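# Fork the loaded pallet into the station seat

## Task

Lift the pallet and its workpieces with the fork and put it into the station so it rests flat on the seat between the two side guides and sits squarely against the back stop. Every workpiece must still be upright on the pallet, and the result counts only if it stays that way once the robot no longer holds anything in place.

## Robot and tools

Robot: one six-joint arm carrying a rigid steel lifting fork. The fork has no motor, no sensor and no command of its own. A load stays on it only through gravity, friction and the fork's shape. Joint ranges in rad, base to tool: shoulder pan -3.142 to 3.142, shoulder lift -6.283 to 6.283, elbow 0.000 to 3.142, wrists 1, 2 and 3 each -6.283 to 6.283. Joint speed and acceleration are limited, so after a long move the arm may not have arrived yet. The elbow cannot quite straighten.

Fork shape: two blades, each 240 mm long, 30 mm wide and 8 mm thick, with 110 mm of space between them. They point along the tool point's -y axis. The tool point sits between the tines, halfway along them, on the load-bearing surface. The blade tips are 120 mm toward -y and the upright back legs 120 mm toward +y. The load-bearing faces point along the tool's -z, so the blades are level when tool +z points straight down. If the tips dip, the load slides off. A flat block extends about 9 cm toward the fork's -y from the last joint's axis and rotates with the fork. Heavier loads make the tool point sag below its target and tilt the fork. Compare the reported pose with what you asked for and correct for it.

Frames: the scene frame has its origin on the table top under the arm's base, +z up, and +y to the left when facing along +x. The base may be slightly tilted. Reported positions become less accurate far from the base.

Tool execute_actions, argument actions: a list holding zero items or exactly one.
- Empty list: sends nothing and returns the current state.
- Move: {"rows": [[...], ...], "steps": n}. One list per row, up to 15 rows. Each row has six numbers in [-1, 1], in the order dx, dy, dz, rx, ry, rz. Each control step lasts 1/30 s, and n is at most 15, default 15. One row is used per step, and the final row repeats if rows run out. Each row is a target for the tool point, given as an offset in the tool point's own axes. The offset is measured from the pose in the most recent result that reported it. If no result in this scene has shown it yet, or for a second or later call within the same reply, it is measured from where the arm is when the action starts. Rows do not add up; each is taken from that same reference. Scale: 1.0 means 0.6 m for dx, dy, dz and 180 degrees for rotations. rx, ry, rz form a single rotation vector. All zeros returns the arm to the reference pose; it does not hold still.
- Wait: {"steps": n} with no rows, n up to 300. No new command is sent. Time spent replying counts toward these steps.
- Optional pictures (true/false) chooses whether images are returned. By default they are.
A refused call moves nothing.

Motion limits: each step, the commanded pose is clipped to within 100 mm and 16 degrees of the measured pose. Damped inverse kinematics then drives the joints, and position wins over orientation if both cannot be met. Commands are smoothed, so motion lags them by about 0.17 s. After the last step the arm continues only to the last clipped pose. Large moves therefore need several calls; check the pose each time.

Tool zoom_image: camera is one of cam_high, cam_low, cam_wrist (each 504x504). region is [x0, y0, x1, y1] in pixels from the top-left corner, at most 504 by 504. It returns an enlarged view of that camera's latest image.

Tool finished_scene: scene is the number of the scene being ended.

Result lines: end_effector_position (m) and end_effector_quat_wxyz give the tool point pose in the scene frame, with linear (m/s) and angular (rad/s) velocities. "Hand target" shows the pose the controller is currently heading for. "pose unreachable" means the clearance check changed or blocked the command. The post or block under the base counts as part of the arm for this check. HELD marks each step where some or all of the row was not passed on. Wrist force and Wrist torque are [x y z] in the tool's own axes. They include contacts, the held load's weight and inertia, with the fork's weight already removed. Expect up to about 4 N of offset and 2.4 N of noise, saturating near 50 N per axis. "no reading" is normal at the start. MOTOR HOT appears from 70 °C. At 85 °C the brakes engage until the motors cool, reported as OVER-TEMPERATURE FAULT. Carrying a load heats the motors, even while you are composing a reply.

Avoid: contact torque reaching a joint's limit (shoulder pan, shoulder lift and elbow 142 N m; each wrist 26.6 N m, with the load's weight counted), or any outside force of 150 N. Either one halts the arm for 10 s, cancels the rest of the call, and makes the arm yield to the contact. Also avoid tipping the fork nose-down, dropping or slamming the pallet, knocking workpieces over, and pushing anything off the table. Loose objects may occasionally get a brief nudge. Simulation time keeps running while you reply, so keep replies short, move smoothly and use little effort.

Each tool is called after "Emit:" in YAML: its name, and indented under it one key for each argument.

## Session

Emit:
execute_actions:
  actions: []

Scene clock: 0.00 s of 6000.00 s.
end_effector_position=(+1.0905, -0.0861, +0.2725) end_effector_quat_wxyz=(+0.264, +0.025, +0.948, +0.176) end_effector_velocity=(-0.000, +0.000, -0.001) end_effector_angular_velocity=(-0.001, +0.001, +0.000)
Joint positions: [ 0.293 -1.029  0.845 -2.66  -1.644 -1.808]
Joint velocities: [-0.     0.     0.001  0.    -0.001 -0.   ]
Motor temperatures (°C, as the motors report them): [28 26 24 36 30 32]
Wrist force (N, on the end effector, along its own x y z axes, offset not removed): no reading
Wrist torque (N m, same axes, about the end effector's origin, offset not removed): no reading
Hand target: +1.091, -0.086, +0.273; +0.264, +0.025, +0.948, +0.176

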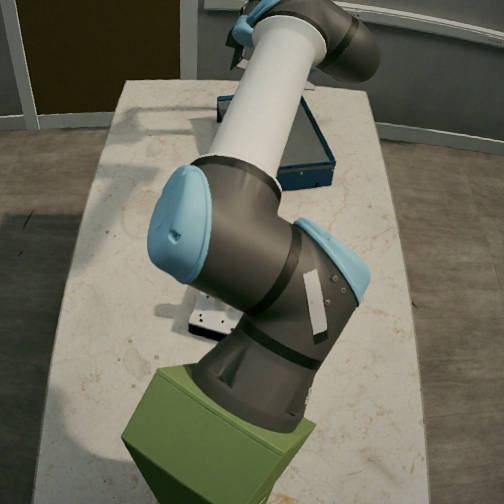

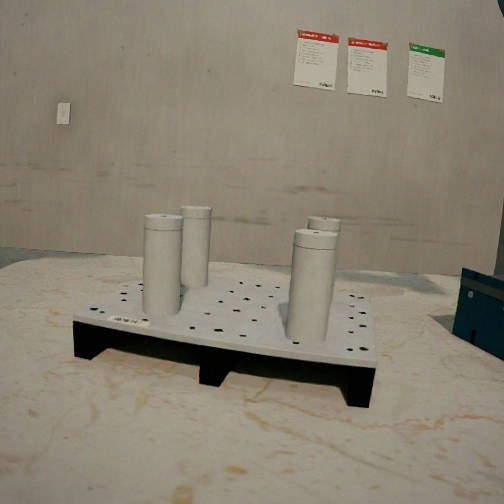

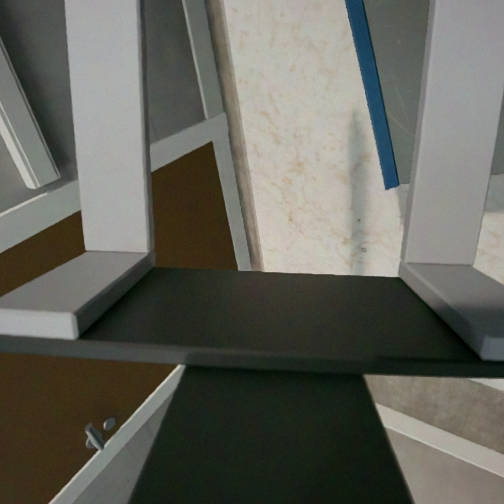

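Emit:
zoom_image:
  camera: "cam_high"
  region: [200, 70, 350, 200]

Emit:
zoom_image:
  camera: "cam_high"
  region: [160, 260, 340, 420]

Emit:
zoom_image:
  camera: "cam_wrist"
  region: [40, 190, 240, 350]

Emit:
zoom_image:
  camera: "cam_wrist"
  region: [344, 210, 504, 370]

Emit:
zoom_image:
  camera: "cam_wrist"
  region: [40, 0, 240, 100]

Emit:
zoom_image:
  camera: "cam_wrist"
  region: [324, 0, 504, 200]

Region (200, 70, 350, 200) of cam_high's 504x504 image, scaled by 3.360, with more detail than that image has; it fills the top 437 rows of this view, and the rest is white.

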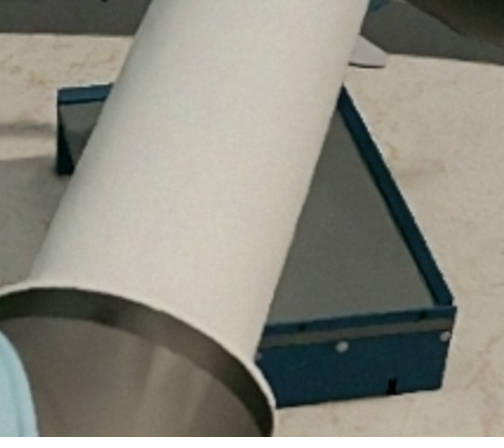

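Region (160, 260, 340, 420) of cam_high's 504x504 image, scaled by 2.800, with more detail than that image has.

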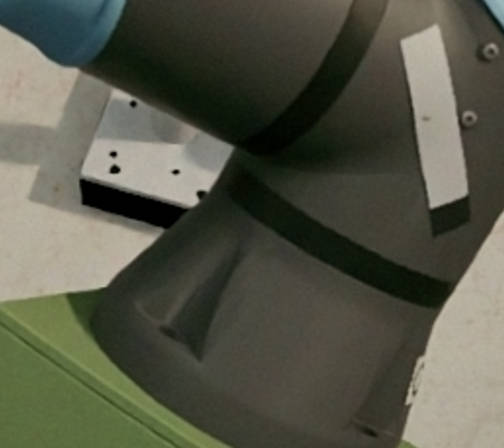

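Region (40, 190, 240, 350) of cam_wrist's 504x504 image, scaled by 2.520, with more detail than that image has; it fills the top 403 rows of this view, and the rest is white.

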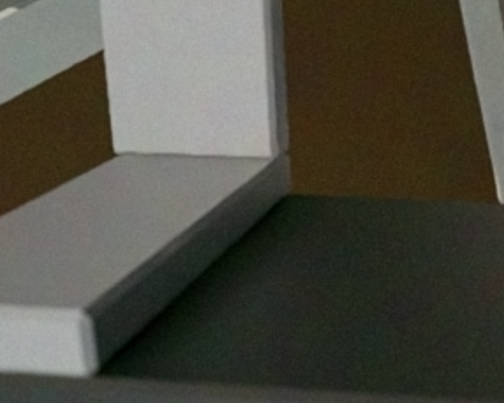

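Region (344, 210, 504, 370) of cam_wrist's 504x504 image, scaled by 3.150, with more detail than that image has.

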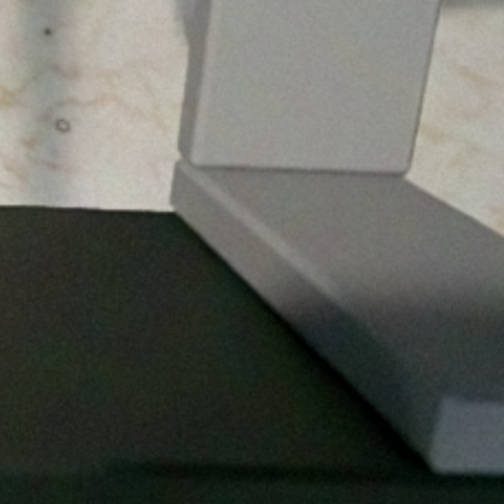

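Region (40, 0, 240, 100) of cam_wrist's 504x504 image, scaled by 2.520, with more detail than that image has.

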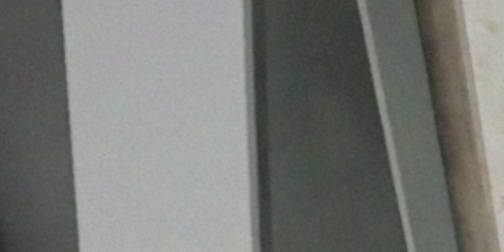

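Region (324, 0, 504, 200) of cam_wrist's 504x504 image, scaled by 2.520, with more detail than that image has; it fills the left 454 columns of this view, and the rest is white.

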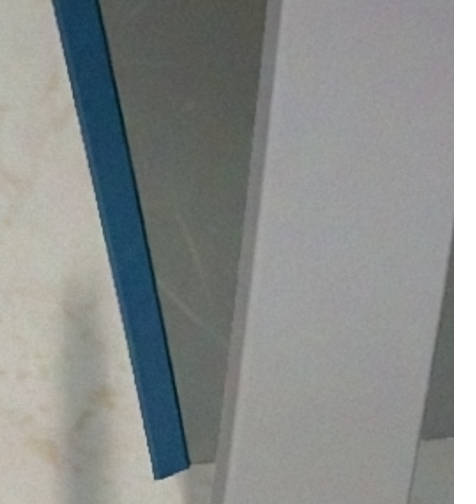

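Emit:
execute_actions:
  actions:
    - {"rows": [[0.0002,0.0003,-0.0014,0.0004,0.0008,-0.0004],[0.0007,0.0013,-0.0054,0.0016,0.0031,-0.0015],[0.0015,0.0028,-0.0122,0.0035,0.007,-0.0034],[0.0026,0.005,-0.0214,0.0062,0.0123,-0.0061],[0.0039,0.0077,-0.0329,0.0096,0.019,-0.0093],[0.0056,0.0109,-0.0467,0.0135,0.0269,-0.0132],[0.0075,0.0146,-0.0627,0.0182,0.0361,-0.0178],[0.0096,0.0186,-0.08,0.0232,0.0461,-0.0227],[0.0118,0.023,-0.0988,0.0287,0.0569,-0.028],[0.0142,0.0276,-0.1186,0.0344,0.0683,-0.0336],[0.0167,0.0324,-0.1391,0.0404,0.0801,-0.0395],[0.0192,0.0373,-0.1599,0.0464,0.0921,-0.0454],[0.0216,0.0421,-0.1807,0.0524,0.1041,-0.0512],[0.0241,0.0469,-0.2012,0.0584,0.1159,-0.0571],[0.0265,0.0515,-0.221,0.0641,0.1273,-0.0627]], "steps": 15}
  pictures: false

Emit:
execute_actions:
  actions:
    - {"rows": [[0.0359,0.0148,-0.1027,0.0325,0.0645,-0.0317],[0.0417,0.0172,-0.1194,0.0375,0.0745,-0.0367],[0.0471,0.0194,-0.1348,0.0422,0.0837,-0.0412],[0.0517,0.0213,-0.1481,0.0461,0.0916,-0.0451],[0.0556,0.0229,-0.1592,0.0495,0.0982,-0.0484],[0.0588,0.0242,-0.1682,0.0522,0.1036,-0.051],[0.061,0.0251,-0.1747,0.0541,0.1074,-0.0529],[0.0624,0.0257,-0.1787,0.0553,0.1098,-0.0541],[0.0629,0.0259,-0.18,0.0557,0.1105,-0.0544]], "steps": 15}
  pictures: false

Emit:
execute_actions:
  actions:
    - {"steps": 10}

Scene clock: 12.17 s of 6000.00 s.
end_effector_position=(+1.0503, -0.0932, +0.3391) end_effector_quat_wxyz=(+0.175, -0.043, +0.977, +0.112) end_effector_velocity=(-0.166, -0.032, +0.278) end_effector_angular_velocity=(-0.680, +0.638, +0.541)
Joint positions: [ 0.389 -1.137  0.901 -2.426 -1.887 -1.872]
Joint velocities: [ 0.408 -0.377  0.169  0.958 -1.001 -0.158]
Motor temperatures (°C, as the motors report them): [28 26 24 36 30 32]
Wrist force (N, on the end effector, along its own x y z axes, offset not removed): [-2.3 0.2 1.7]
Wrist torque (N m, same axes, about the end effector's origin, offset not removed): [0.36 0.33 0.46]
Hand target: +1.024, -0.101, +0.380; +0.117, -0.090, +0.987, +0.065
Off the commanded pose: 0.060 m, 13 deg.
Steps of this call (steps 1 to 90: nothing new was sent; then 8.67 s passed at rest; steps 91 to 105: all 15 steps of this action). Readings (end_effector_position):
91: (+1.0905, -0.0861, +0.2725)
92: (+1.0905, -0.0861, +0.2726)
94: (+1.0894, -0.0862, +0.2739)
98: (+1.0817, -0.0872, +0.2862)
105: the state above

Scene clock: 12.67 s of 6000.00 s.
end_effector_position=(+0.9829, -0.1058, +0.4265) end_effector_quat_wxyz=(+0.030, -0.131, +0.991, +0.005) end_effector_velocity=(-0.049, +0.002, +0.020) end_effector_angular_velocity=(-0.096, +0.213, -0.012)
Joint positions: [ 0.532 -1.223  0.918 -2.01  -2.254 -1.805]
Joint velocities: [ 0.056  0.024 -0.108  0.395 -0.128  0.238]
Motor temperatures (°C, as the motors report them): [28 26 24 36 30 32]
Wrist force (N, on the end effector, along its own x y z axes, offset not removed): [0.7 0.8 -1.3]
Wrist torque (N m, same axes, about the end effector's origin, offset not removed): [0.21 0.00 -0.09]
Hand target: +0.978, -0.105, +0.428; +0.018, -0.130, +0.991, +0.001
Off the commanded pose: 0.006 m, 2 deg.
Steps of this call (steps 1 to 15: all 15 steps of this action). Readings (end_effector_position):
1: (+1.0445, -0.0945, +0.3485)
2: (+1.0389, -0.0958, +0.3579)
4: (+1.0284, -0.0987, +0.3760)
8: (+1.0068, -0.1035, +0.4066)
15: the state above

Scene clock: 13.00 s of 6000.00 s.
end_effector_position=(+0.9778, -0.1053, +0.4281) end_effector_quat_wxyz=(+0.018, -0.130, +0.991, +0.001) end_effector_velocity=(-0.001, -0.000, +0.001) end_effector_angular_velocity=(-0.004, +0.007, -0.002)
Joint positions: [ 0.537 -1.219  0.904 -1.966 -2.266 -1.779]
Joint velocities: [ 0.002  0.001 -0.006  0.015 -0.005  0.01 ]
Motor temperatures (°C, as the motors report them): [28 26 24 36 30 32]
Wrist force (N, on the end effector, along its own x y z axes, offset not removed): [-0.3 1.2 -0.2]
Wrist torque (N m, same axes, about the end effector's origin, offset not removed): [0.27 0.08 0.09]
Hand target: +0.978, -0.105, +0.428; +0.018, -0.130, +0.991, +0.001
Off the commanded pose: 0.001 m, 0 deg.
Steps of this call (steps 1 to 10: nothing new was sent). Readings (end_effector_position):
1: (+0.9814, -0.1057, +0.4270)
2: (+0.9803, -0.1056, +0.4273)
4: (+0.9790, -0.1055, +0.4277)
8: (+0.9780, -0.1054, +0.4280)
10: the state above

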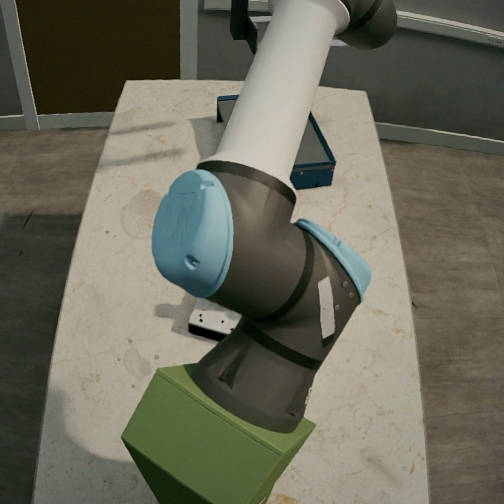

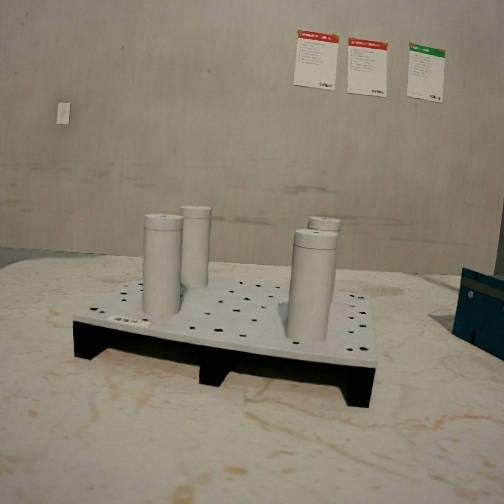

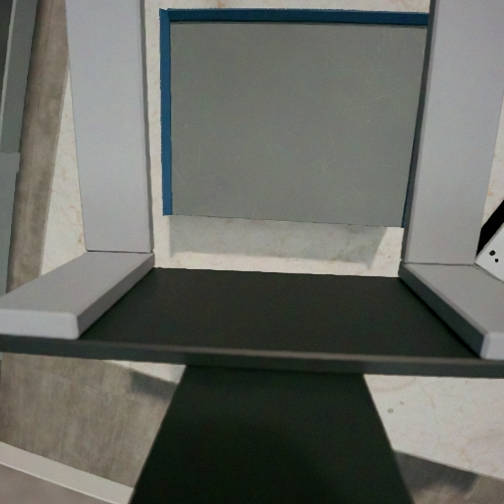

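Emit:
zoom_image:
  camera: "cam_wrist"
  region: [145, 0, 205, 40]

Emit:
zoom_image:
  camera: "cam_wrist"
  region: [385, 5, 445, 45]

Emit:
zoom_image:
  camera: "cam_wrist"
  region: [145, 190, 205, 230]

Emit:
zoom_image:
  camera: "cam_wrist"
  region: [370, 200, 430, 240]

Region (145, 0, 205, 40) of cam_wrist's 504x504 image, scaled by 8.400, with more detail than that image has.

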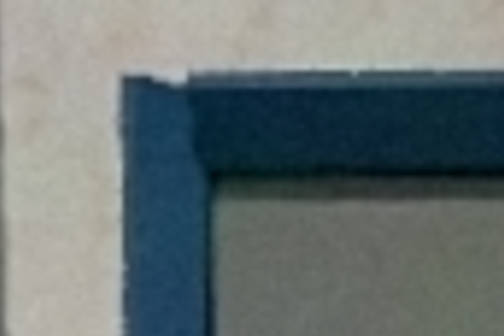

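Region (385, 5, 445, 45) of cam_wrist's 504x504 image, scaled by 8.400, with more detail than that image has.

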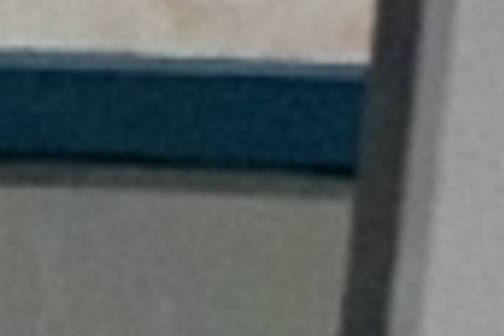

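Region (145, 190, 205, 230) of cam_wrist's 504x504 image, scaled by 8.400, with more detail than that image has.

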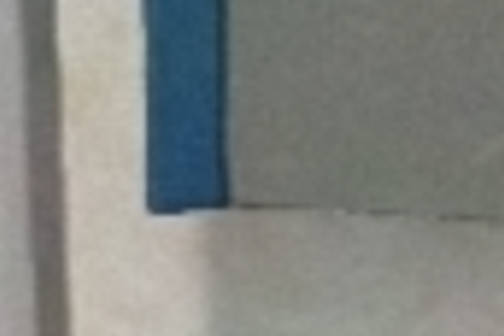

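Region (370, 200, 430, 240) of cam_wrist's 504x504 image, scaled by 8.400, with more detail than that image has.

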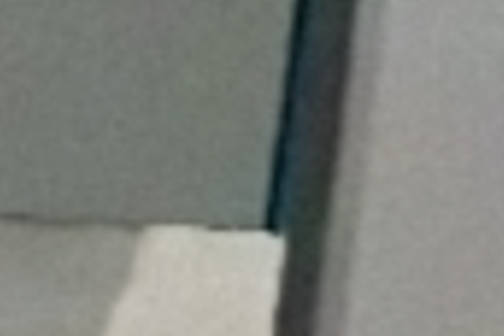

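Emit:
execute_actions:
  actions:
    - {"rows": [[0.0013,0.0006,0.0003,0,0.001,0.005],[0.0053,0.0025,0.0011,0,0.002,0.015],[0.0119,0.0056,0.0025,0,0.0035,0.028],[0.0212,0.01,0.0045,0,0.005,0.042],[0.0331,0.0156,0.0071,0,0.007,0.056],[0.0477,0.0224,0.0102,0,0.0085,0.07],[0.0648,0.0305,0.0139,0.0008,0.01,0.082],[0.0848,0.0399,0.0182,0.0008,0.011,0.09],[0.106,0.0499,0.0227,0.0008,0.0115,0.0941],[0.1271,0.0598,0.0272,0.0008,0.0115,0.0941],[0.1483,0.0698,0.0318,0.0008,0.0115,0.0941],[0.1695,0.0798,0.0363,0.0008,0.0115,0.0941],[0.1907,0.0897,0.0409,0.0008,0.0115,0.0941],[0.2119,0.0997,0.0454,0.0008,0.0115,0.0941],[0.2331,0.1097,0.0499,0.0008,0.0115,0.0941]], "steps": 15}
  pictures: false

Emit:
execute_actions:
  actions:
    - {"rows": [[0.1242,0.0184,0.0287,0,-0.005,0.008],[0.1472,0.0218,0.034,0,-0.005,0.008],[0.1702,0.0252,0.0394,0,-0.005,0.008],[0.1932,0.0286,0.0447,0,-0.005,0.008],[0.2162,0.032,0.05,0,-0.005,0.008],[0.2392,0.0354,0.0553,0,-0.005,0.008],[0.2622,0.0388,0.0606,0,-0.005,0.008],[0.2852,0.0422,0.066,0,-0.005,0.008],[0.3082,0.0456,0.0713,0,-0.005,0.008],[0.3312,0.049,0.0766,0,-0.005,0.008],[0.3542,0.0524,0.0819,0,-0.005,0.008],[0.3772,0.0558,0.0872,0,-0.005,0.008],[0.4002,0.0592,0.0926,0,-0.005,0.008],[0.4232,0.0626,0.0979,0,-0.005,0.008],[0.4462,0.066,0.1032,0,-0.005,0.008]], "steps": 15}
  pictures: false

Emit:
execute_actions:
  actions:
    - {"rows": [[0.1311,0.0194,0.0303,0,-0.005,0],[0.1541,0.0228,0.0356,0,-0.005,0],[0.1771,0.0262,0.041,0,-0.005,0],[0.2001,0.0296,0.0463,0,-0.005,0],[0.2231,0.033,0.0516,0,-0.005,0],[0.2461,0.0364,0.0569,0,-0.005,0],[0.2691,0.0398,0.0622,0,-0.005,0],[0.2907,0.043,0.0672,0,-0.005,0],[0.3094,0.0457,0.0716,0,-0.005,0],[0.3252,0.0481,0.0752,0,-0.005,0],[0.3381,0.05,0.0782,0,-0.005,0],[0.3482,0.0515,0.0805,0,-0.005,0],[0.3554,0.0525,0.0822,0,-0.005,0],[0.3597,0.0532,0.0832,0,-0.005,0],[0.3611,0.0534,0.0835,0,-0.005,0]], "steps": 15}
  pictures: false

Emit:
execute_actions:
  actions:
    - {"steps": 15}

Scene clock: 22.30 s of 6000.00 s.
end_effector_position=(+0.8993, -0.0903, +0.4075) end_effector_quat_wxyz=(-0.003, +0.012, +1.000, +0.001) end_effector_velocity=(-0.332, +0.052, -0.083) end_effector_angular_velocity=(-0.022, +0.176, -0.324)
Joint positions: [ 0.546 -1.25   1.037 -2.009 -2.275 -1.45 ]
Joint velocities: [ 0.005 -0.454  1.171 -0.481 -0.006  0.48 ]
Motor temperatures (°C, as the motors report them): [28 26 24 36 30 32]
Wrist force (N, on the end effector, along its own x y z axes, offset not removed): [-2.5 0.4 -0.3]
Wrist torque (N m, same axes, about the end effector's origin, offset not removed): [0.26 0.18 0.39]
Hand target: +0.841, -0.079, +0.390; -0.021, +0.024, +0.999, -0.002
Off the commanded pose: 0.075 m, 1 deg.
Steps of this call (steps 1 to 90: nothing new was sent; then 5.80 s passed at rest; steps 91 to 105: all 15 steps of this action). Readings (end_effector_position):
91: (+0.9776, -0.1053, +0.4281)
92: (+0.9776, -0.1052, +0.4280)
94: (+0.9763, -0.1048, +0.4276)
98: (+0.9623, -0.1010, +0.4235)
105: the state above

Scene clock: 22.80 s of 6000.00 s.
end_effector_position=(+0.7088, -0.0581, +0.3606) end_effector_quat_wxyz=(-0.017, +0.035, +0.999, -0.003) end_effector_velocity=(-0.418, +0.072, -0.096) end_effector_angular_velocity=(+0.001, +0.003, +0.030)
Joint positions: [ 0.559 -1.474  1.711 -2.413 -2.284 -1.364]
Joint velocities: [ 0.05  -0.335  1.329 -0.954 -0.028  0.027]
Motor temperatures (°C, as the motors report them): [28 26 24 36 30 32]
Wrist force (N, on the end effector, along its own x y z axes, offset not removed): [-0.4 1.7 -0.1]
Wrist torque (N m, same axes, about the end effector's origin, offset not removed): [0.43 -0.03 0.10]
Hand target: +0.642, -0.048, +0.345; -0.018, +0.032, +0.999, -0.003
Off the commanded pose: 0.079 m, 3 deg.
Steps of this call (steps 1 to 15: all 15 steps of this action). Readings (end_effector_position):
1: (+0.8879, -0.0885, +0.4046)
2: (+0.8762, -0.0865, +0.4014)
4: (+0.8536, -0.0827, +0.3953)
8: (+0.8044, -0.0746, +0.3833)
15: the state above

Scene clock: 23.30 s of 6000.00 s.
end_effector_position=(+0.5211, -0.0182, +0.3215) end_effector_quat_wxyz=(-0.020, +0.037, +0.999, -0.003) end_effector_velocity=(-0.236, +0.051, -0.037) end_effector_angular_velocity=(+0.004, -0.061, +0.024)
Joint positions: [ 0.607 -1.511  2.213 -2.834 -2.31  -1.301]
Joint velocities: [ 0.105  0.097  0.604 -0.702 -0.065  0.042]
Motor temperatures (°C, as the motors report them): [28 26 24 36 30 32]
Wrist force (N, on the end effector, along its own x y z axes, offset not removed): [5.1 0.7 1.4]
Wrist torque (N m, same axes, about the end effector's origin, offset not removed): [0.38 -0.41 -0.35]
Hand target: +0.495, -0.013, +0.318; -0.014, +0.036, +0.999, -0.003
Off the commanded pose: 0.029 m, 1 deg.
Steps of this call (steps 1 to 15: all 15 steps of this action). Readings (end_effector_position):
1: (+0.6947, -0.0557, +0.3573)
2: (+0.6807, -0.0528, +0.3538)
4: (+0.6552, -0.0470, +0.3478)
8: (+0.6033, -0.0355, +0.3368)
15: the state above

Scene clock: 23.80 s of 6000.00 s.
end_effector_position=(+0.4950, -0.0127, +0.3181) end_effector_quat_wxyz=(-0.014, +0.037, +0.999, -0.003) end_effector_velocity=(-0.002, +0.001, +0.000) end_effector_angular_velocity=(+0.000, -0.001, +0.001)
Joint positions: [ 0.62  -1.496  2.281 -2.922 -2.319 -1.298]
Joint velocities: [ 0.002  0.001  0.004 -0.005 -0.001  0.   ]
Motor temperatures (°C, as the motors report them): [28 26 24 36 30 32]
Wrist force (N, on the end effector, along its own x y z axes, offset not removed): [-0.2 1.5 0.9]
Wrist torque (N m, same axes, about the end effector's origin, offset not removed): [0.55 0.05 0.10]
Hand target: +0.495, -0.013, +0.318; -0.014, +0.036, +0.999, -0.003
Off the commanded pose: 0.002 m, 1 deg.
Steps of this call (steps 1 to 15: nothing new was sent). Readings (end_effector_position):
1: (+0.5140, -0.0167, +0.3205)
2: (+0.5086, -0.0155, +0.3197)
4: (+0.5019, -0.0140, +0.3189)
8: (+0.4967, -0.0131, +0.3183)
15: the state above

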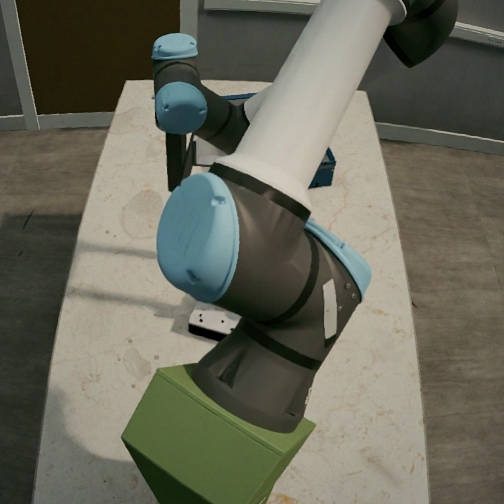

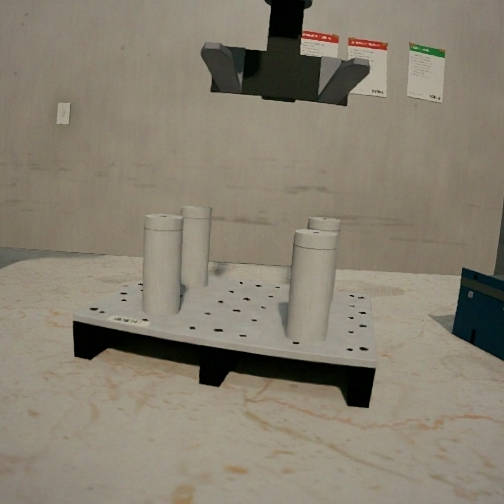

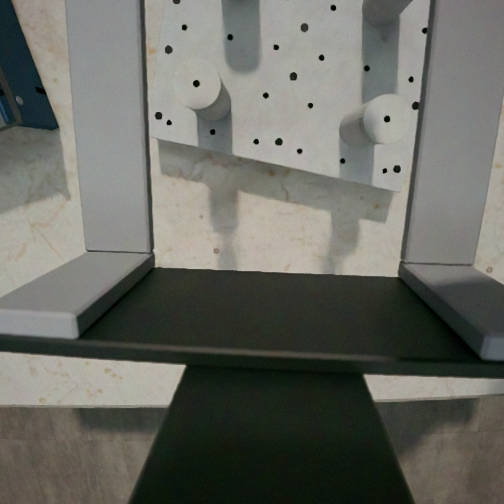

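Emit:
zoom_image:
  camera: "cam_wrist"
  region: [140, 0, 300, 180]

Emit:
zoom_image:
  camera: "cam_wrist"
  region: [265, 0, 435, 200]

Region (140, 0, 300, 180) of cam_wrist's 504x504 image, scaled by 2.800, with more detail than that image has.

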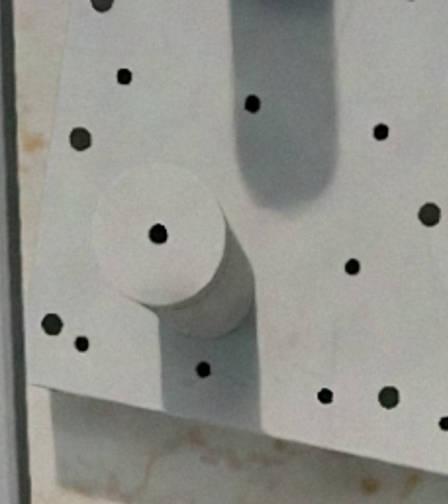

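Region (265, 0, 435, 200) of cam_wrist's 504x504 image, scaled by 2.520, with more detail than that image has; it fills the left 428 columns of this view, and the rest is white.

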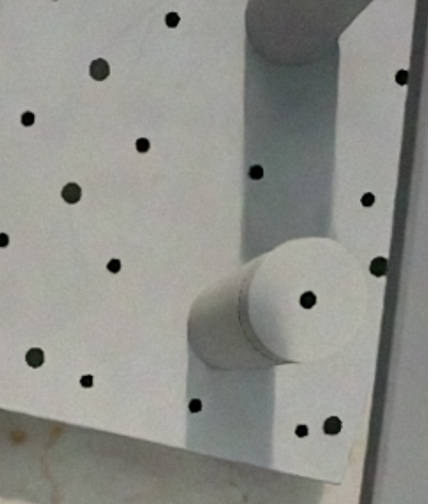

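Emit:
zoom_image:
  camera: "cam_high"
  region: [130, 25, 290, 195]

Region (130, 25, 290, 195) of cam_high's 504x504 image, scaled by 2.965, with more detail than that image has; it fills the left 474 columns of this view, and the rest is white.

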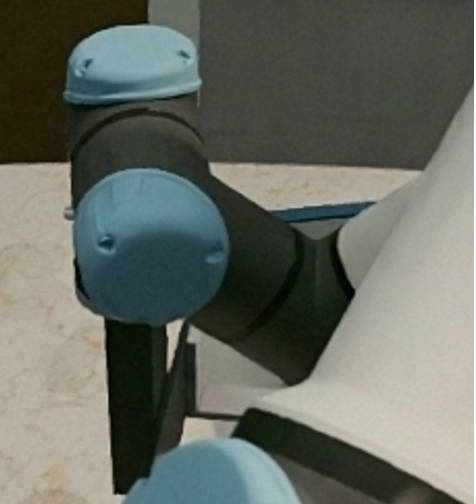

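Emit:
execute_actions:
  actions:
    - {"rows": [[-0.0001,0.0012,0.0007,0,0,-0.0001],[-0.0005,0.0047,0.0026,0,-0.0001,-0.0006],[-0.0011,0.0105,0.0059,0,-0.0003,-0.0013],[-0.002,0.0186,0.0104,-0.0001,-0.0004,-0.0023],[-0.0031,0.0287,0.0161,-0.0001,-0.0007,-0.0035],[-0.0044,0.0409,0.0229,-0.0002,-0.001,-0.005],[-0.006,0.0549,0.0307,-0.0002,-0.0013,-0.0067],[-0.0077,0.0707,0.0395,-0.0003,-0.0017,-0.0086],[-0.0095,0.0878,0.0491,-0.0004,-0.0021,-0.0106],[-0.0115,0.1062,0.0595,-0.0005,-0.0025,-0.0129],[-0.0136,0.1257,0.0703,-0.0005,-0.003,-0.0152],[-0.0158,0.1458,0.0816,-0.0006,-0.0035,-0.0177],[-0.0181,0.1666,0.0932,-0.0007,-0.004,-0.0202],[-0.0204,0.1876,0.105,-0.0008,-0.0045,-0.0228],[-0.0226,0.2086,0.1168,-0.0009,-0.005,-0.0253]], "steps": 15}
  pictures: false

Emit:
execute_actions:
  actions:
    - {"rows": [[-0.0165,0.1121,0.0635,-0.0005,-0.0027,-0.0137],[-0.0194,0.1322,0.0749,-0.0006,-0.0032,-0.0162],[-0.0223,0.1516,0.0859,-0.0007,-0.0037,-0.0185],[-0.0249,0.1699,0.0962,-0.0007,-0.0041,-0.0207],[-0.0275,0.187,0.1059,-0.0008,-0.0045,-0.0228],[-0.0298,0.2026,0.1148,-0.0009,-0.0049,-0.0248],[-0.0318,0.2164,0.1226,-0.0009,-0.0052,-0.0264],[-0.0335,0.2283,0.1293,-0.001,-0.0055,-0.0279],[-0.0351,0.2388,0.1353,-0.001,-0.0058,-0.0292],[-0.0362,0.2466,0.1397,-0.0011,-0.006,-0.0301],[-0.0371,0.2526,0.1431,-0.0011,-0.0061,-0.0308],[-0.0376,0.2559,0.145,-0.0011,-0.0062,-0.0313],[-0.0377,0.257,0.1456,-0.0011,-0.0062,-0.0314]], "steps": 15}

Scene clock: 30.30 s of 6000.00 s.
end_effector_position=(+0.5044, +0.0580, +0.2816) end_effector_quat_wxyz=(-0.009, +0.014, +1.000, +0.002) end_effector_velocity=(+0.032, +0.313, -0.164) end_effector_angular_velocity=(+0.046, -0.028, +0.212)
Joint positions: [ 0.677 -1.273  2.18  -3.014 -2.343 -1.286]
Joint velocities: [ 0.22   0.943 -0.5   -0.31  -0.078  0.015]
Motor temperatures (°C, as the motors report them): [28 26 24 36 30 32]
Wrist force (N, on the end effector, along its own x y z axes, offset not removed): [0.4 -1.2 -0.3]
Wrist torque (N m, same axes, about the end effector's origin, offset not removed): [0.04 -0.08 -0.01]
Hand target: +0.506, +0.107, +0.254; -0.009, -0.004, +1.000, +0.004
Off the commanded pose: 0.064 m, 2 deg.
Steps of this call (steps 1 to 90: nothing new was sent; then 3.00 s passed at rest; steps 91 to 105: all 15 steps of this action). Readings (end_effector_position):
91: (+0.4949, -0.0127, +0.3181)
92: (+0.4948, -0.0126, +0.3180)
94: (+0.4951, -0.0112, +0.3172)
98: (+0.4974, +0.0013, +0.3108)
105: the state above

Scene clock: 30.80 s of 6000.00 s.
end_effector_position=(+0.5244, +0.2002, +0.2036) end_effector_quat_wxyz=(-0.000, -0.032, +0.999, +0.007) end_effector_velocity=(+0.040, +0.109, -0.076) end_effector_angular_velocity=(-0.032, -0.021, +0.058)
Joint positions: [ 0.752 -0.866  1.875 -3.077 -2.375 -1.307]
Joint velocities: [ 0.019  0.332 -0.366  0.037 -0.046 -0.044]
Motor temperatures (°C, as the motors report them): [28 26 24 36 30 32]
Wrist force (N, on the end effector, along its own x y z axes, offset not removed): [-0.7 4.4 2.2]
Wrist torque (N m, same axes, about the end effector's origin, offset not removed): [0.75 0.00 0.22]
Hand target: +0.529, +0.211, +0.195; +0.001, -0.035, +0.999, +0.005
Off the commanded pose: 0.016 m, 0 deg.
Steps of this call (steps 1 to 15: all 15 steps of this action). Readings (end_effector_position):
1: (+0.5056, +0.0687, +0.2760)
2: (+0.5065, +0.0801, +0.2703)
4: (+0.5082, +0.1037, +0.2591)
8: (+0.5132, +0.1485, +0.2354)
15: the state above

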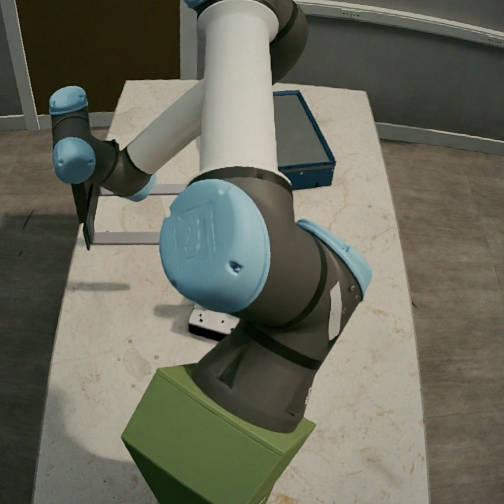

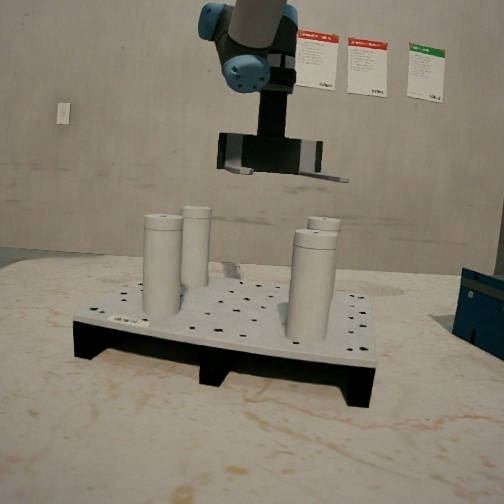

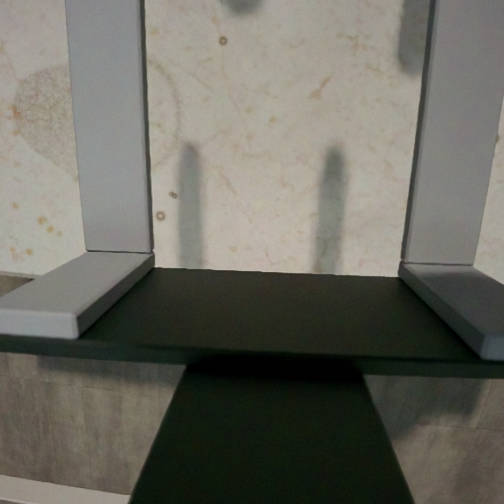

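Emit:
execute_actions:
  actions: []
  pictures: false

Emit:
zoom_image:
  camera: "cam_high"
  region: [40, 80, 190, 255]

Emit:
zoom_image:
  camera: "cam_low"
  region: [180, 0, 370, 200]

Scene clock: 31.43 s of 6000.00 s.
end_effector_position=(+0.5292, +0.2114, +0.1955) end_effector_quat_wxyz=(+0.001, -0.035, +0.999, +0.005) end_effector_velocity=(+0.000, +0.000, -0.000) end_effector_angular_velocity=(-0.000, +0.000, +0.000)
Joint positions: [ 0.753 -0.831  1.835 -3.072 -2.381 -1.312]
Joint velocities: [ 0.     0.001 -0.001  0.001 -0.     0.   ]
Motor temperatures (°C, as the motors report them): [28 26 24 36 30 32]
Wrist force (N, on the end effector, along its own x y z axes, offset not removed): [0.1 0.6 1.3]
Wrist torque (N m, same axes, about the end effector's origin, offset not removed): [0.40 0.03 0.10]
Hand target: +0.529, +0.211, +0.195; +0.001, -0.035, +0.999, +0.005
Off the commanded pose: 0.001 m, 0 deg.
Steps of this call (steps 1 to 19: nothing new was sent). Readings (end_effector_position):
1: (+0.5257, +0.2033, +0.2014)
2: (+0.5267, +0.2056, +0.1997)
4: (+0.5279, +0.2084, +0.1976)
8: (+0.5289, +0.2106, +0.1961)
19: the state above

Region (40, 80, 190, 255) of cam_high's 504x504 image, scaled by 2.880, with more detail than that image has; it fills the left 432 columns of this view, and the rest is white.

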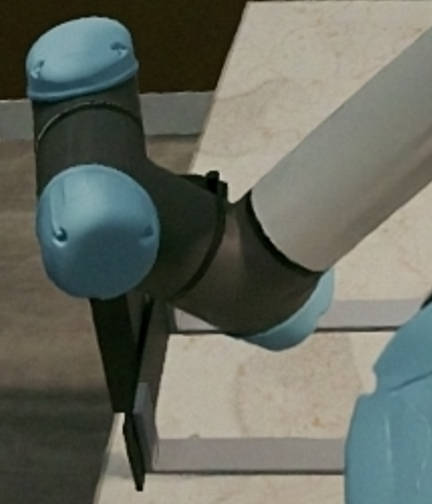

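Region (180, 0, 370, 200) of cam_low's 504x504 image, scaled by 2.520, with more detail than that image has; it fills the left 479 columns of this view, and the rest is white.

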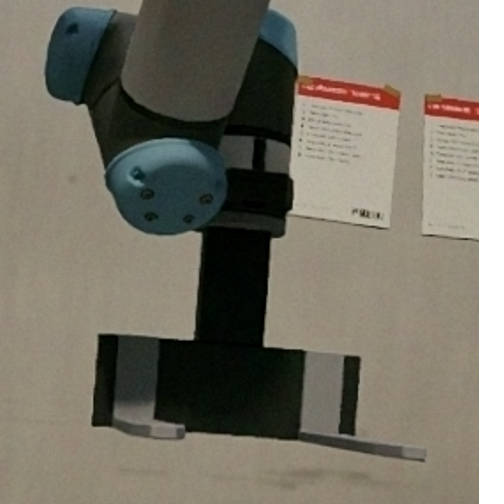

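Emit:
execute_actions:
  actions:
    - {"rows": [[0,0,0.0012,0,0,0.0005],[0,-0.0002,0.0046,0.0001,0,0.0018],[-0.0001,-0.0004,0.0104,0.0001,0,0.004],[-0.0002,-0.0006,0.0183,0.0002,0,0.0071],[-0.0003,-0.001,0.0281,0.0003,0,0.0109],[-0.0004,-0.0014,0.0398,0.0005,0,0.0154],[-0.0005,-0.0019,0.0534,0.0006,0,0.0207],[-0.0007,-0.0024,0.0681,0.0008,0,0.0264],[-0.0009,-0.003,0.0842,0.001,0,0.0326],[-0.001,-0.0036,0.1011,0.0012,0,0.0392],[-0.0012,-0.0042,0.1185,0.0014,0,0.0459],[-0.0014,-0.0049,0.1363,0.0017,0,0.0528],[-0.0016,-0.0055,0.154,0.0019,0,0.0597],[-0.0018,-0.0061,0.1714,0.0021,0,0.0664],[-0.0019,-0.0067,0.1883,0.0023,0,0.073]], "steps": 15}
  pictures: false

Emit:
execute_actions:
  actions:
    - {"rows": [[-0.0015,-0.0027,0.0927,0.0011,0,0.0359],[-0.0017,-0.0031,0.1074,0.0013,0,0.0416],[-0.002,-0.0035,0.121,0.0015,0,0.0469],[-0.0021,-0.0039,0.1327,0.0016,0,0.0514],[-0.0023,-0.0042,0.1425,0.0017,0,0.0552],[-0.0024,-0.0044,0.1504,0.0018,0,0.0583],[-0.0025,-0.0046,0.1561,0.0019,0,0.0605],[-0.0026,-0.0047,0.1597,0.0019,0,0.0619],[-0.0026,-0.0047,0.1608,0.002,0,0.0623]], "steps": 15}
  pictures: false

Emit:
execute_actions:
  actions:
    - {"steps": 10}

Scene clock: 35.63 s of 6000.00 s.
end_effector_position=(+0.5279, +0.2081, +0.1281) end_effector_quat_wxyz=(-0.000, +0.036, +0.999, +0.003) end_effector_velocity=(-0.005, -0.015, -0.278) end_effector_angular_velocity=(-0.015, +0.007, -0.583)
Joint positions: [ 0.663 -0.727  1.736 -3.152 -2.337 -1.277]
Joint velocities: [-0.362  0.425 -0.445 -0.265  0.183  0.167]
Motor temperatures (°C, as the motors report them): [28 26 24 36 30 32]
Wrist force (N, on the end effector, along its own x y z axes, offset not removed): [0.2 2.1 -0.5]
Wrist torque (N m, same axes, about the end effector's origin, offset not removed): [0.48 -0.03 0.03]
Hand target: +0.527, +0.206, +0.087; -0.000, +0.079, +0.997, +0.002
Off the commanded pose: 0.046 m, 5 deg.
Steps of this call (steps 1 to 90: nothing new was sent; then 0.70 s passed at rest; steps 91 to 105: all 15 steps of this action). Readings (end_effector_position):
91: (+0.5292, +0.2114, +0.1955)
92: (+0.5292, +0.2114, +0.1954)
94: (+0.5293, +0.2114, +0.1941)
98: (+0.5292, +0.2109, +0.1814)
105: the state above

Scene clock: 36.13 s of 6000.00 s.
end_effector_position=(+0.5285, +0.2057, +0.0347) end_effector_quat_wxyz=(-0.001, +0.132, +0.991, +0.001) end_effector_velocity=(+0.005, +0.004, -0.030) end_effector_angular_velocity=(-0.007, +0.005, -0.046)
Joint positions: [ 0.55  -0.582  1.558 -3.201 -2.277 -1.209]
Joint velocities: [-0.028  0.056 -0.087  0.02   0.01   0.022]
Motor temperatures (°C, as the motors report them): [28 26 24 36 30 32]
Wrist force (N, on the end effector, along its own x y z axes, offset not removed): [-0.7 0.8 2.2]
Wrist torque (N m, same axes, about the end effector's origin, offset not removed): [0.51 0.13 0.16]
Hand target: +0.529, +0.206, +0.032; -0.001, +0.134, +0.991, +0.000
Off the commanded pose: 0.003 m, 0 deg.
Steps of this call (steps 1 to 15: all 15 steps of this action). Readings (end_effector_position):
1: (+0.5276, +0.2076, +0.1186)
2: (+0.5273, +0.2071, +0.1090)
4: (+0.5264, +0.2058, +0.0899)
8: (+0.5262, +0.2046, +0.0575)
15: the state above

Scene clock: 36.47 s of 6000.00 s.
end_effector_position=(+0.5290, +0.2061, +0.0317) end_effector_quat_wxyz=(-0.001, +0.134, +0.991, +0.000) end_effector_velocity=(+0.000, -0.001, -0.001) end_effector_angular_velocity=(-0.001, +0.000, -0.002)
Joint positions: [ 0.547 -0.576  1.549 -3.198 -2.276 -1.207]
Joint velocities: [-0.002  0.001 -0.003  0.001  0.     0.001]
Motor temperatures (°C, as the motors report them): [28 26 24 36 30 32]
Wrist force (N, on the end effector, along its own x y z axes, offset not removed): [-0.5 2.4 0.4]
Wrist torque (N m, same axes, about the end effector's origin, offset not removed): [0.61 0.14 0.18]
Hand target: +0.529, +0.206, +0.032; -0.001, +0.134, +0.991, +0.000
Off the commanded pose: 0.000 m, 0 deg.
Steps of this call (steps 1 to 10: nothing new was sent). Readings (end_effector_position):
1: (+0.5286, +0.2058, +0.0338)
2: (+0.5288, +0.2059, +0.0332)
4: (+0.5289, +0.2060, +0.0324)
8: (+0.5290, +0.2060, +0.0318)
10: the state above

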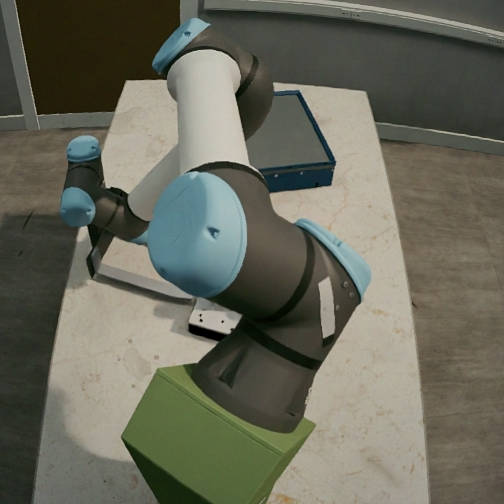

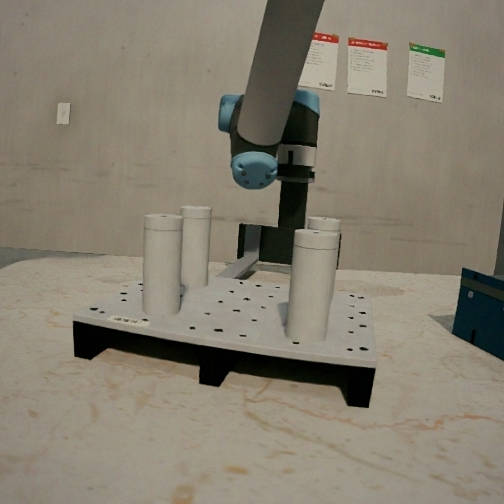

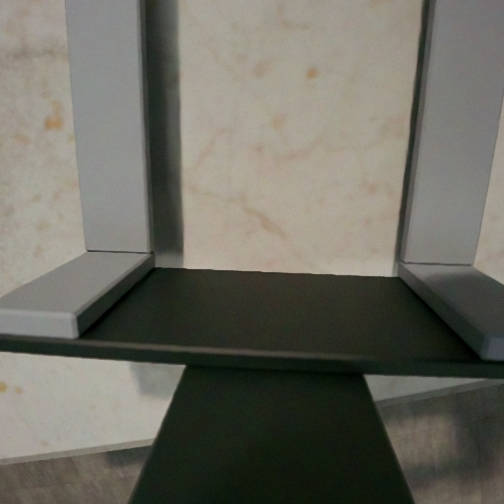

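Emit:
execute_actions:
  actions: []

Scene clock: 39.37 s of 6000.00 s.
end_effector_position=(+0.5291, +0.2061, +0.0316) end_effector_quat_wxyz=(-0.001, +0.134, +0.991, +0.000) end_effector_velocity=(+0.001, +0.000, +0.000) end_effector_angular_velocity=(+0.000, -0.002, -0.001)
Joint positions: [ 0.547 -0.576  1.549 -3.198 -2.276 -1.207]
Joint velocities: [ 0.001 -0.    -0.001 -0.001 -0.     0.   ]
Motor temperatures (°C, as the motors report them): [28 26 24 36 30 32]
Wrist force (N, on the end effector, along its own x y z axes, offset not removed): [0.6 1.0 -0.8]
Wrist torque (N m, same axes, about the end effector's origin, offset not removed): [0.19 -0.12 0.01]
Hand target: +0.529, +0.206, +0.032; -0.001, +0.134, +0.991, +0.000
Off the commanded pose: 0.000 m, 0 deg.
Steps of this call (steps 1 to 87: nothing new was sent). Readings (end_effector_position):
1: (+0.5290, +0.2061, +0.0317)
2: (+0.5290, +0.2061, +0.0317)
4: (+0.5290, +0.2061, +0.0317)
8: (+0.5291, +0.2061, +0.0316)
87: the state above

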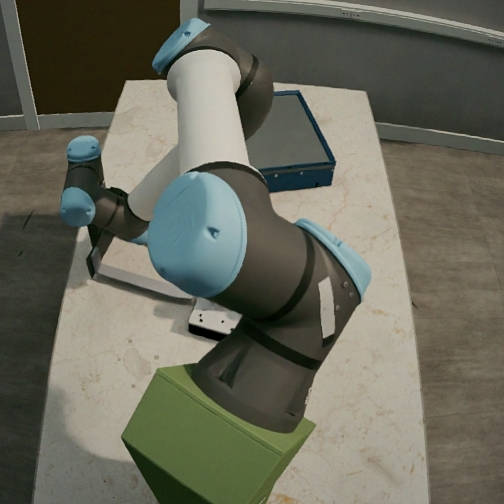

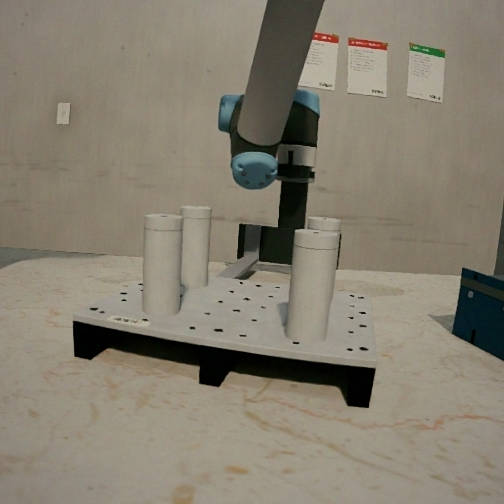

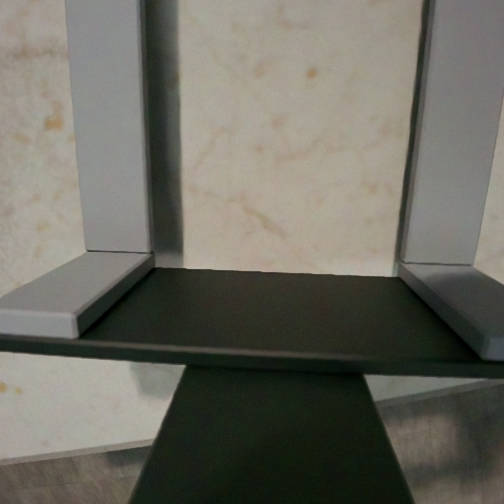

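Emit:
execute_actions:
  actions:
    - {"rows":[[-0.0004,-0.0007,0,0,0,-0.0003],[-0.0008,-0.0027,0,0,0,-0.0006],[-0.0013,-0.0061,0,0,0,-0.0009],[-0.0018,-0.0107,0,0,0,-0.0012],[-0.0023,-0.0166,0,0,0,-0.0015],[-0.0028,-0.0236,0,0,0,-0.0018],[-0.0032,-0.0317,0,0,0,-0.002],[-0.0034,-0.0408,0,0,0,-0.002],[-0.0036,-0.0507,0,0,0,-0.002],[-0.0037,-0.0613,0,0,0,-0.002],[-0.0038,-0.0726,0,0,0,-0.002],[-0.0039,-0.0842,0,0,0,-0.002],[-0.004,-0.0962,0,0,0,-0.002],[-0.004,-0.1083,0,0,0,-0.002],[-0.004,-0.1205,0,0,0,-0.002]],"steps":15}
  pictures: false

Emit:
execute_actions:
  actions:
    - {"rows":[[0,-0.062,0.001,0,0,0],[0,-0.0737,0.001,0,0,0],[0,-0.0849,0.001,0,0,0],[0,-0.0956,0.001,0,0,0],[0,-0.1055,0.001,0,0,0],[0,-0.1146,0.001,0,0,0],[0,-0.1227,0.001,0,0,0],[0,-0.1296,0.001,0,0,0],[0,-0.1357,0.001,0,0,0],[0,-0.1402,0.001,0,0,0],[0,-0.1437,0.001,0,0,0],[0,-0.1456,0.001,0,0,0],[0,-0.1463,0.001,0,0,0]],"steps":15}
  pictures: false

Emit:
execute_actions:
  actions:
    - {"steps":6}

Scene clock: 42.10 s of 6000.00 s.
end_effector_position=(+0.5201, +0.1640, +0.0313) end_effector_quat_wxyz=(-0.002, +0.132, +0.991, -0.001) end_effector_velocity=(-0.048, -0.182, -0.000) end_effector_angular_velocity=(-0.014, +0.012, -0.003)
Joint positions: [ 0.498 -0.634  1.655 -3.276 -2.248 -1.26 ]
Joint velocities: [-0.223 -0.244  0.453 -0.332  0.127 -0.208]
Motor temperatures (°C, as the motors report them): [28 26 24 36 30 32]
Wrist force (N, on the end effector, along its own x y z axes, offset not removed): [-0.5 1.6 0.5]
Wrist torque (N m, same axes, about the end effector's origin, offset not removed): [0.43 0.00 0.14]
Hand target: +0.512, +0.137, +0.032; -0.003, +0.132, +0.991, -0.002
Off the commanded pose: 0.029 m, 0 deg.
Steps of this call (steps 1 to 67: nothing new was sent; steps 68 to 82: all 15 steps of this action). Readings (end_effector_position):
68: (+0.5291, +0.2061, +0.0316)
69: (+0.5290, +0.2060, +0.0316)
71: (+0.5288, +0.2053, +0.0315)
75: (+0.5279, +0.1976, +0.0315)
82: the state above

Scene clock: 42.60 s of 6000.00 s.
end_effector_position=(+0.4985, +0.0847, +0.0309) end_effector_quat_wxyz=(-0.003, +0.132, +0.991, -0.002) end_effector_velocity=(-0.015, -0.053, -0.000) end_effector_angular_velocity=(+0.013, -0.008, +0.005)
Joint positions: [ 0.39  -0.736  1.842 -3.42  -2.179 -1.359]
Joint velocities: [-0.081 -0.07   0.131 -0.113  0.068 -0.083]
Motor temperatures (°C, as the motors report them): [28 26 24 36 30 32]
Wrist force (N, on the end effector, along its own x y z axes, offset not removed): [0.4 -0.8 0.6]
Wrist torque (N m, same axes, about the end effector's origin, offset not removed): [0.25 -0.07 0.06]
Hand target: +0.497, +0.079, +0.031; -0.002, +0.132, +0.991, -0.001
Off the commanded pose: 0.006 m, 0 deg.
Steps of this call (steps 1 to 15: all 15 steps of this action). Readings (end_effector_position):
1: (+0.5184, +0.1577, +0.0313)
2: (+0.5167, +0.1512, +0.0312)
4: (+0.5132, +0.1377, +0.0310)
8: (+0.5062, +0.1124, +0.0308)
15: the state above

Scene clock: 42.80 s of 6000.00 s.
end_effector_position=(+0.4972, +0.0801, +0.0309) end_effector_quat_wxyz=(-0.002, +0.132, +0.991, -0.001) end_effector_velocity=(-0.001, -0.007, +0.001) end_effector_angular_velocity=(+0.003, -0.004, +0.001)
Joint positions: [ 0.383 -0.742  1.854 -3.43  -2.173 -1.366]
Joint velocities: [-0.01  -0.01   0.018 -0.017  0.009 -0.012]
Motor temperatures (°C, as the motors report them): [28 26 24 36 30 32]
Wrist force (N, on the end effector, along its own x y z axes, offset not removed): [-0.4 0.1 0.1]
Wrist torque (N m, same axes, about the end effector's origin, offset not removed): [0.17 0.03 0.18]
Hand target: +0.497, +0.079, +0.031; -0.002, +0.132, +0.991, -0.001
Off the commanded pose: 0.001 m, 0 deg.
Steps of this call (steps 1 to 6: nothing new was sent). Readings (end_effector_position):
1: (+0.4981, +0.0832, +0.0309)
2: (+0.4978, +0.0821, +0.0309)
4: (+0.4974, +0.0808, +0.0309)
6: the state above

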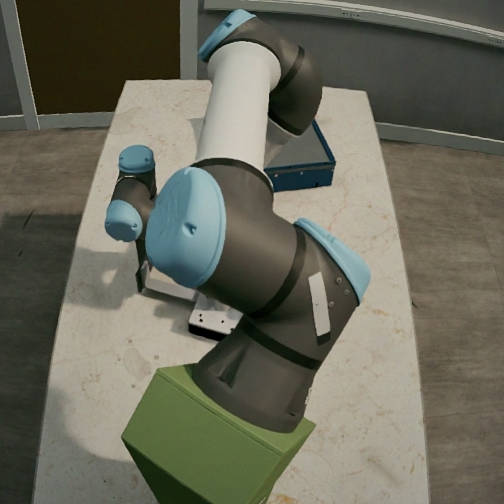

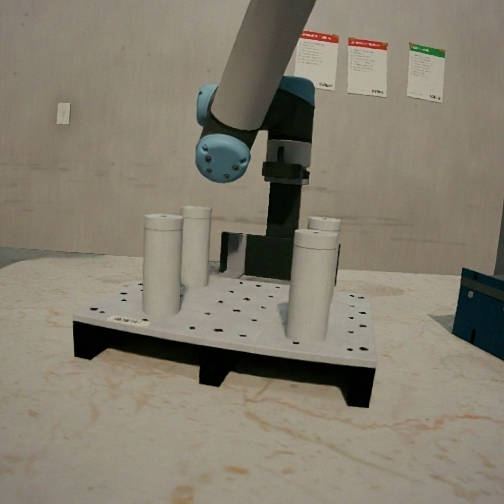

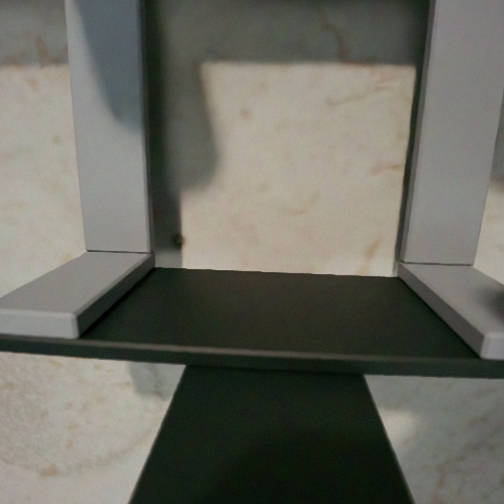

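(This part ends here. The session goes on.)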